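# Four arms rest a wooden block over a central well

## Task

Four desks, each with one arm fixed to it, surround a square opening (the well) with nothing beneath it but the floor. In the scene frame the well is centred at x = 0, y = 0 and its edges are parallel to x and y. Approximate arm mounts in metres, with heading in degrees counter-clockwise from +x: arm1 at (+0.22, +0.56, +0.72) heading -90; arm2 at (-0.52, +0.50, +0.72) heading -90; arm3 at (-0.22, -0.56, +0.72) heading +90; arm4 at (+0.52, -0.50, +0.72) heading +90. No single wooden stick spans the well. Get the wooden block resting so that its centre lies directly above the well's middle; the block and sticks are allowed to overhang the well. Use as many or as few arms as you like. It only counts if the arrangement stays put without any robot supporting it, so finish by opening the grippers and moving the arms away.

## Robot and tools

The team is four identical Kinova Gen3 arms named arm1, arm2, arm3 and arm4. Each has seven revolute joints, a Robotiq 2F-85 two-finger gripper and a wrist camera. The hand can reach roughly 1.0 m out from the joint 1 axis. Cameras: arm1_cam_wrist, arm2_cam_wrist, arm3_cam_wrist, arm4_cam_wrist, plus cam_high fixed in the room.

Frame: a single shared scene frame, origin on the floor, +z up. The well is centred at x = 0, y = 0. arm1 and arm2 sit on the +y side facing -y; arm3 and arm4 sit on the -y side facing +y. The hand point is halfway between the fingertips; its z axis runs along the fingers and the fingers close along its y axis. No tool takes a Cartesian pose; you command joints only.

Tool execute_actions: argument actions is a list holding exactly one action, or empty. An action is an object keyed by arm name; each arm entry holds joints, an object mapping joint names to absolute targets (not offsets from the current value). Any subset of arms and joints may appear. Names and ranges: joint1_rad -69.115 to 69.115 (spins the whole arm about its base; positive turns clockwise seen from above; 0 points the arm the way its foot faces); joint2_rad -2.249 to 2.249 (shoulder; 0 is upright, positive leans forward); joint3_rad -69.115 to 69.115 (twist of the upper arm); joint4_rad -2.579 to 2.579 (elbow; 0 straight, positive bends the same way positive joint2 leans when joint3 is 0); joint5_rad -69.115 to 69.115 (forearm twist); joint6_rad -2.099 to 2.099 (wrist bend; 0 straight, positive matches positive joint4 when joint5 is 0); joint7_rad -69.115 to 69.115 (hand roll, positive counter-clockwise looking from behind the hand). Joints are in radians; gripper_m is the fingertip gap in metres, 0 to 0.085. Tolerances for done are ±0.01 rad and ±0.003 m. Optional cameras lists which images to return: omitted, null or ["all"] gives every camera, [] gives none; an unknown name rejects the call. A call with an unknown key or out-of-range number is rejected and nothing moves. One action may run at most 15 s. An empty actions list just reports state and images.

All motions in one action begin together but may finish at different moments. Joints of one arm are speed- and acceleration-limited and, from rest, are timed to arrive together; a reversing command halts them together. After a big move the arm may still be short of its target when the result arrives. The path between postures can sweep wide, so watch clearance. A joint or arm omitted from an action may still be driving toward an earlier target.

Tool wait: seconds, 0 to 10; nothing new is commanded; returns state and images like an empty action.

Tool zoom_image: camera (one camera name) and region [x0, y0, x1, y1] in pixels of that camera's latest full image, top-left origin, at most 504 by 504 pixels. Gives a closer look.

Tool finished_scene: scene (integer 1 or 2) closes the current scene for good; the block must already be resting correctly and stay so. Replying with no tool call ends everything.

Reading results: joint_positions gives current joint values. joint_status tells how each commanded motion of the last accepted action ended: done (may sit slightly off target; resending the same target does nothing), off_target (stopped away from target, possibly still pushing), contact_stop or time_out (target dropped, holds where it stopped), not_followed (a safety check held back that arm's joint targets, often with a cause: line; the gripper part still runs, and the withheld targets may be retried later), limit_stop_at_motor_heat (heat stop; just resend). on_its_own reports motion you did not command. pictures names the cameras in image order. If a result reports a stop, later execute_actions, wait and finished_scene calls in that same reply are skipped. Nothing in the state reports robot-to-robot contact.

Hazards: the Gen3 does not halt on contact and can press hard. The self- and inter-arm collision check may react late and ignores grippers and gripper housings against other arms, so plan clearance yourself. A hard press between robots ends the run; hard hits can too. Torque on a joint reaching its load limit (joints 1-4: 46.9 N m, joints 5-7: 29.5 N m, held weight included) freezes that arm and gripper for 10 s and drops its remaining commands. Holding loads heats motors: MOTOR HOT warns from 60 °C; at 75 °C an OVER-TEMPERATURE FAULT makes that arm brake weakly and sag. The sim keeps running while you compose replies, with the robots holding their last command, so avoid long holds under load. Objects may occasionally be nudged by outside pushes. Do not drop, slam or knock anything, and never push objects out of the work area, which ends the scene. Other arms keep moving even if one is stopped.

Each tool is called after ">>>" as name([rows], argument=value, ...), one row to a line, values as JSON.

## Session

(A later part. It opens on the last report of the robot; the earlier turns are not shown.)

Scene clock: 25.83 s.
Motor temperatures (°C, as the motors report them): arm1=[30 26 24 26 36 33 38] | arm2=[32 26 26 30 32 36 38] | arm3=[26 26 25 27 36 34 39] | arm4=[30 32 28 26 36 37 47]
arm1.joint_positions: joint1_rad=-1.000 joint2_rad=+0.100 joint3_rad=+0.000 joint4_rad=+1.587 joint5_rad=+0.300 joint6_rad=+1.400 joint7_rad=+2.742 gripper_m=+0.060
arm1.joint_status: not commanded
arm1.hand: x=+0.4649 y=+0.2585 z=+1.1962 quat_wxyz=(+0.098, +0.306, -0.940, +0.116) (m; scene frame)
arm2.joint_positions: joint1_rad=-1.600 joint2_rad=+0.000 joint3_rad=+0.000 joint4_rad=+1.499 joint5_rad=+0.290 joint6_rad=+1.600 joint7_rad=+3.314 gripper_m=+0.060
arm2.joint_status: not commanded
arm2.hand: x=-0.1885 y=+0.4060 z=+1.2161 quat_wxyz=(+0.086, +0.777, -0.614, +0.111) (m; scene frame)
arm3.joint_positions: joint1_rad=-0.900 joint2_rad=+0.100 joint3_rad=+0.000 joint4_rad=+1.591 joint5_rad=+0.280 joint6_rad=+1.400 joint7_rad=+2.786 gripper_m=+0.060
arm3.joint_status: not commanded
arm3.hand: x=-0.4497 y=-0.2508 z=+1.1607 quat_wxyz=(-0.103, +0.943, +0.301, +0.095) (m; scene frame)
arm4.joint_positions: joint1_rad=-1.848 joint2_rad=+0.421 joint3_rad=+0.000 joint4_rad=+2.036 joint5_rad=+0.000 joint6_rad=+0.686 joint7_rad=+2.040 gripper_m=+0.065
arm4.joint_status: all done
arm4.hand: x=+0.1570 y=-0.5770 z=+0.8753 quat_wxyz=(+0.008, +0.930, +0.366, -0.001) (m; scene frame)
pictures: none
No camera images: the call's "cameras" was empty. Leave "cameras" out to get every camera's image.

>>> execute_actions([
  {"arm4":{"joints":{"joint1_rad":-0.837,"joint7_rad":2.30,"joint2_rad":1.334,"joint4_rad":0.148,"joint6_rad":1.657}}},
], cameras=[])

>>> execute_actions([
  {"arm4":{"joints":{"joint2_rad":1.324,"joint4_rad":0.25,"joint6_rad":1.566}}},
], cameras=["arm4_cam_wrist","cam_high"])

Scene clock: 29.27 s.
Motor temperatures (°C, as the motors report them): arm1=[30 26 24 26 36 33 38] | arm2=[32 26 26 30 32 36 38] | arm3=[26 26 25 27 36 34 39] | arm4=[30 32 28 26 36 37 47]
arm1.joint_positions: joint1_rad=-1.000 joint2_rad=+0.100 joint3_rad=+0.000 joint4_rad=+1.587 joint5_rad=+0.300 joint6_rad=+1.400 joint7_rad=+2.742 gripper_m=+0.060
arm1.joint_status: not commanded
arm1.hand: x=+0.4649 y=+0.2585 z=+1.1962 quat_wxyz=(+0.098, +0.306, -0.940, +0.116) (m; scene frame)
arm2.joint_positions: joint1_rad=-1.600 joint2_rad=+0.000 joint3_rad=+0.000 joint4_rad=+1.499 joint5_rad=+0.290 joint6_rad=+1.600 joint7_rad=+3.314 gripper_m=+0.060
arm2.joint_status: not commanded
arm2.hand: x=-0.1885 y=+0.4060 z=+1.2161 quat_wxyz=(+0.086, +0.777, -0.614, +0.111) (m; scene frame)
arm3.joint_positions: joint1_rad=-0.900 joint2_rad=+0.100 joint3_rad=+0.000 joint4_rad=+1.591 joint5_rad=+0.280 joint6_rad=+1.400 joint7_rad=+2.786 gripper_m=+0.060
arm3.joint_status: not commanded
arm3.hand: x=-0.4497 y=-0.2508 z=+1.1607 quat_wxyz=(-0.103, +0.943, +0.301, +0.095) (m; scene frame)
arm4.joint_positions: joint1_rad=-0.837 joint2_rad=+1.336 joint3_rad=+0.000 joint4_rad=+0.149 joint5_rad=+0.000 joint6_rad=+1.657 joint7_rad=+2.300 gripper_m=+0.065
arm4.joint_status: all done
arm4.hand: x=-0.0020 y=+0.0015 z=+0.8494 quat_wxyz=(+0.009, +1.000, +0.000, +0.001) (m; scene frame)
pictures: none
No camera images: the call's "cameras" was empty. Leave "cameras" out to get every camera's image.

Scene clock: 30.30 s.
Motor temperatures (°C, as the motors report them): arm1=[30 26 24 26 36 33 38] | arm2=[32 26 26 30 32 36 38] | arm3=[26 26 25 27 36 34 39] | arm4=[30 32 28 26 36 37 47]
arm1.joint_positions: joint1_rad=-1.000 joint2_rad=+0.100 joint3_rad=+0.000 joint4_rad=+1.587 joint5_rad=+0.300 joint6_rad=+1.400 joint7_rad=+2.742 gripper_m=+0.060
arm1.joint_status: not commanded
arm1.hand: x=+0.4649 y=+0.2585 z=+1.1962 quat_wxyz=(+0.098, +0.306, -0.940, +0.116) (m; scene frame)
arm2.joint_positions: joint1_rad=-1.600 joint2_rad=+0.000 joint3_rad=+0.000 joint4_rad=+1.499 joint5_rad=+0.290 joint6_rad=+1.600 joint7_rad=+3.314 gripper_m=+0.060
arm2.joint_status: not commanded
arm2.hand: x=-0.1885 y=+0.4060 z=+1.2161 quat_wxyz=(+0.086, +0.777, -0.614, +0.111) (m; scene frame)
arm3.joint_positions: joint1_rad=-0.900 joint2_rad=+0.100 joint3_rad=+0.000 joint4_rad=+1.591 joint5_rad=+0.280 joint6_rad=+1.400 joint7_rad=+2.786 gripper_m=+0.060
arm3.joint_status: not commanded
arm3.hand: x=-0.4497 y=-0.2508 z=+1.1607 quat_wxyz=(-0.103, +0.943, +0.301, +0.095) (m; scene frame)
arm4.joint_positions: joint1_rad=-0.837 joint2_rad=+1.326 joint3_rad=+0.000 joint4_rad=+0.251 joint5_rad=+0.000 joint6_rad=+1.566 joint7_rad=+2.300 gripper_m=+0.065
arm4.joint_status: all done
arm4.hand: x=-0.0018 y=+0.0010 z=+0.8245 quat_wxyz=(+0.009, +1.000, +0.000, +0.002) (m; scene frame)
pictures: arm4_cam_wrist, cam_high
Images, in order (width x height): arm4_cam_wrist 504x504, cam_high 504x504.

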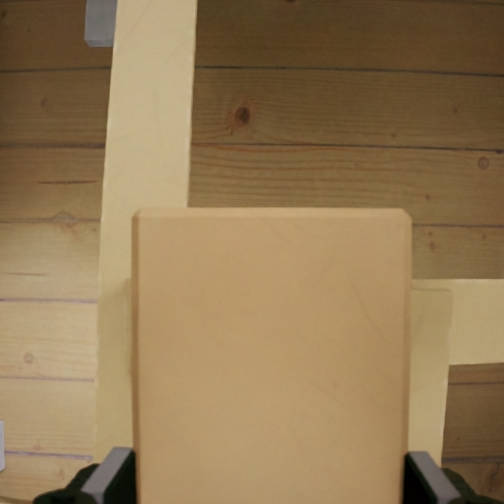

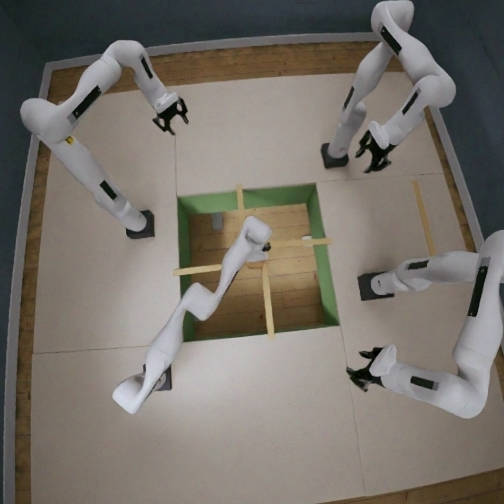

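>>> execute_actions([
  {"arm4":{"joints":{"joint4_rad":0.278,"joint6_rad":1.538}}},
], cameras=[])

Scene clock: 31.07 s.
Motor temperatures (°C, as the motors report them): arm1=[30 26 24 26 36 33 38] | arm2=[32 26 26 30 32 36 38] | arm3=[26 26 25 27 36 34 39] | arm4=[30 32 28 26 36 37 47]
arm1.joint_positions: joint1_rad=-1.000 joint2_rad=+0.100 joint3_rad=+0.000 joint4_rad=+1.587 joint5_rad=+0.300 joint6_rad=+1.400 joint7_rad=+2.742 gripper_m=+0.060
arm1.joint_status: not commanded
arm1.hand: x=+0.4649 y=+0.2585 z=+1.1962 quat_wxyz=(+0.098, +0.306, -0.940, +0.116) (m; scene frame)
arm2.joint_positions: joint1_rad=-1.600 joint2_rad=+0.000 joint3_rad=+0.000 joint4_rad=+1.499 joint5_rad=+0.290 joint6_rad=+1.600 joint7_rad=+3.314 gripper_m=+0.060
arm2.joint_status: not commanded
arm2.hand: x=-0.1885 y=+0.4060 z=+1.2161 quat_wxyz=(+0.086, +0.777, -0.614, +0.111) (m; scene frame)
arm3.joint_positions: joint1_rad=-0.900 joint2_rad=+0.100 joint3_rad=+0.000 joint4_rad=+1.591 joint5_rad=+0.280 joint6_rad=+1.400 joint7_rad=+2.786 gripper_m=+0.060
arm3.joint_status: not commanded
arm3.hand: x=-0.4497 y=-0.2508 z=+1.1607 quat_wxyz=(-0.103, +0.943, +0.301, +0.095) (m; scene frame)
arm4.joint_positions: joint1_rad=-0.837 joint2_rad=+1.324 joint3_rad=+0.000 joint4_rad=+0.278 joint5_rad=+0.000 joint6_rad=+1.538 joint7_rad=+2.300 gripper_m=+0.065
arm4.joint_status: all done
arm4.hand: x=-0.0020 y=+0.0012 z=+0.8175 quat_wxyz=(+0.008, +1.000, +0.000, +0.001) (m; scene frame)
pictures: none
No camera images: the call's "cameras" was empty. Leave "cameras" out to get every camera's image.

Weight transferred.

>>> execute_actions([
  {"arm4":{"joints":{"gripper_m":0.085}}},
], cameras=[])

>>> execute_actions([
  {"arm4":{"joints":{"joint4_rad":0.13,"joint6_rad":1.675}}},
], cameras=[])

>>> execute_actions([
  {"arm4":{"joints":{"joint2_rad":0.2,"joint4_rad":1.0,"joint6_rad":1.95}}},
], cameras=["cam_high"])

>>> finished_scene(scene=2)

Scene clock: 32.23 s.
Motor temperatures (°C, as the motors report them): arm1=[30 26 24 26 36 33 38] | arm2=[32 26 26 30 32 36 38] | arm3=[26 26 25 27 36 34 39] | arm4=[30 32 28 26 36 37 47]
arm1.joint_positions: joint1_rad=-1.000 joint2_rad=+0.100 joint3_rad=+0.000 joint4_rad=+1.587 joint5_rad=+0.300 joint6_rad=+1.400 joint7_rad=+2.742 gripper_m=+0.060
arm1.joint_status: not commanded
arm1.hand: x=+0.4649 y=+0.2585 z=+1.1962 quat_wxyz=(+0.098, +0.306, -0.940, +0.116) (m; scene frame)
arm2.joint_positions: joint1_rad=-1.600 joint2_rad=+0.000 joint3_rad=+0.000 joint4_rad=+1.499 joint5_rad=+0.290 joint6_rad=+1.600 joint7_rad=+3.314 gripper_m=+0.060
arm2.joint_status: not commanded
arm2.hand: x=-0.1885 y=+0.4060 z=+1.2161 quat_wxyz=(+0.086, +0.777, -0.614, +0.111) (m; scene frame)
arm3.joint_positions: joint1_rad=-0.900 joint2_rad=+0.100 joint3_rad=+0.000 joint4_rad=+1.591 joint5_rad=+0.280 joint6_rad=+1.400 joint7_rad=+2.786 gripper_m=+0.060
arm3.joint_status: not commanded
arm3.hand: x=-0.4497 y=-0.2508 z=+1.1607 quat_wxyz=(-0.103, +0.943, +0.301, +0.095) (m; scene frame)
arm4.joint_positions: joint1_rad=-0.837 joint2_rad=+1.324 joint3_rad=+0.000 joint4_rad=+0.278 joint5_rad=+0.000 joint6_rad=+1.538 joint7_rad=+2.300 gripper_m=+0.085
arm4.joint_status: all done
arm4.hand: x=-0.0023 y=+0.0014 z=+0.8178 quat_wxyz=(+0.008, +1.000, +0.000, +0.000) (m; scene frame)
pictures: none
No camera images: the call's "cameras" was empty. Leave "cameras" out to get every camera's image.

Scene clock: 33.37 s.
Motor temperatures (°C, as the motors report them): arm1=[30 26 24 26 36 33 38] | arm2=[32 26 26 30 32 36 38] | arm3=[26 26 25 27 36 34 39] | arm4=[30 32 28 26 36 37 47]
arm1.joint_positions: joint1_rad=-1.000 joint2_rad=+0.100 joint3_rad=+0.000 joint4_rad=+1.587 joint5_rad=+0.300 joint6_rad=+1.400 joint7_rad=+2.742 gripper_m=+0.060
arm1.joint_status: not commanded
arm1.hand: x=+0.4649 y=+0.2585 z=+1.1962 quat_wxyz=(+0.098, +0.306, -0.940, +0.116) (m; scene frame)
arm2.joint_positions: joint1_rad=-1.600 joint2_rad=+0.000 joint3_rad=+0.000 joint4_rad=+1.499 joint5_rad=+0.290 joint6_rad=+1.600 joint7_rad=+3.314 gripper_m=+0.060
arm2.joint_status: not commanded
arm2.hand: x=-0.1885 y=+0.4060 z=+1.2161 quat_wxyz=(+0.086, +0.777, -0.614, +0.111) (m; scene frame)
arm3.joint_positions: joint1_rad=-0.900 joint2_rad=+0.100 joint3_rad=+0.000 joint4_rad=+1.591 joint5_rad=+0.280 joint6_rad=+1.400 joint7_rad=+2.786 gripper_m=+0.060
arm3.joint_status: not commanded
arm3.hand: x=-0.4497 y=-0.2508 z=+1.1607 quat_wxyz=(-0.103, +0.943, +0.301, +0.095) (m; scene frame)
arm4.joint_positions: joint1_rad=-0.837 joint2_rad=+1.324 joint3_rad=+0.000 joint4_rad=+0.130 joint5_rad=+0.000 joint6_rad=+1.675 joint7_rad=+2.300 gripper_m=+0.085
arm4.joint_status: all done
arm4.hand: x=-0.0034 y=+0.0031 z=+0.8643 quat_wxyz=(+0.004, +1.000, +0.000, -0.004) (m; scene frame)
pictures: none
No camera images: the call's "cameras" was empty. Leave "cameras" out to get every camera's image.

Scene clock: 35.90 s.
Motor temperatures (°C, as the motors report them): arm1=[30 26 24 26 36 33 38] | arm2=[32 26 26 30 32 36 38] | arm3=[26 26 25 27 36 34 39] | arm4=[30 32 28 26 36 37 47]
arm1.joint_positions: joint1_rad=-1.000 joint2_rad=+0.100 joint3_rad=+0.000 joint4_rad=+1.587 joint5_rad=+0.300 joint6_rad=+1.400 joint7_rad=+2.742 gripper_m=+0.060
arm1.joint_status: not commanded
arm1.hand: x=+0.4649 y=+0.2585 z=+1.1962 quat_wxyz=(+0.098, +0.306, -0.940, +0.116) (m; scene frame)
arm2.joint_positions: joint1_rad=-1.600 joint2_rad=+0.000 joint3_rad=+0.000 joint4_rad=+1.499 joint5_rad=+0.290 joint6_rad=+1.600 joint7_rad=+3.314 gripper_m=+0.060
arm2.joint_status: not commanded
arm2.hand: x=-0.1885 y=+0.4060 z=+1.2161 quat_wxyz=(+0.086, +0.777, -0.614, +0.111) (m; scene frame)
arm3.joint_positions: joint1_rad=-0.900 joint2_rad=+0.100 joint3_rad=+0.000 joint4_rad=+1.591 joint5_rad=+0.280 joint6_rad=+1.400 joint7_rad=+2.786 gripper_m=+0.060
arm3.joint_status: not commanded
arm3.hand: x=-0.4497 y=-0.2508 z=+1.1607 quat_wxyz=(-0.103, +0.943, +0.301, +0.095) (m; scene frame)
arm4.joint_positions: joint1_rad=-0.837 joint2_rad=+0.200 joint3_rad=+0.000 joint4_rad=+1.000 joint5_rad=+0.000 joint6_rad=+1.950 joint7_rad=+2.300 gripper_m=+0.085
arm4.joint_status: all done
arm4.hand: x=+0.2568 y=-0.2238 z=+1.2554 quat_wxyz=(+0.011, +1.000, +0.000, +0.004) (m; scene frame)
pictures: cam_high
Images, in order (width x height): cam_high 504x504.

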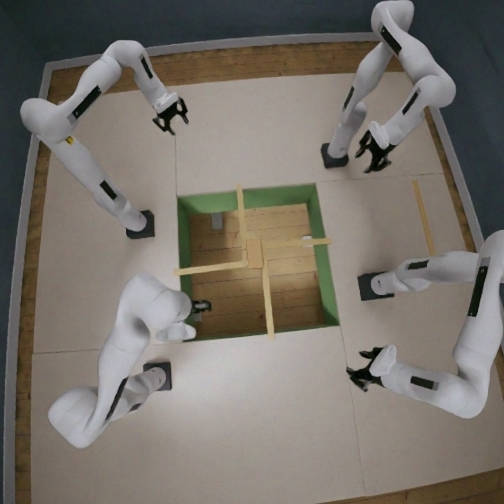

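The scene is finished: the task was done.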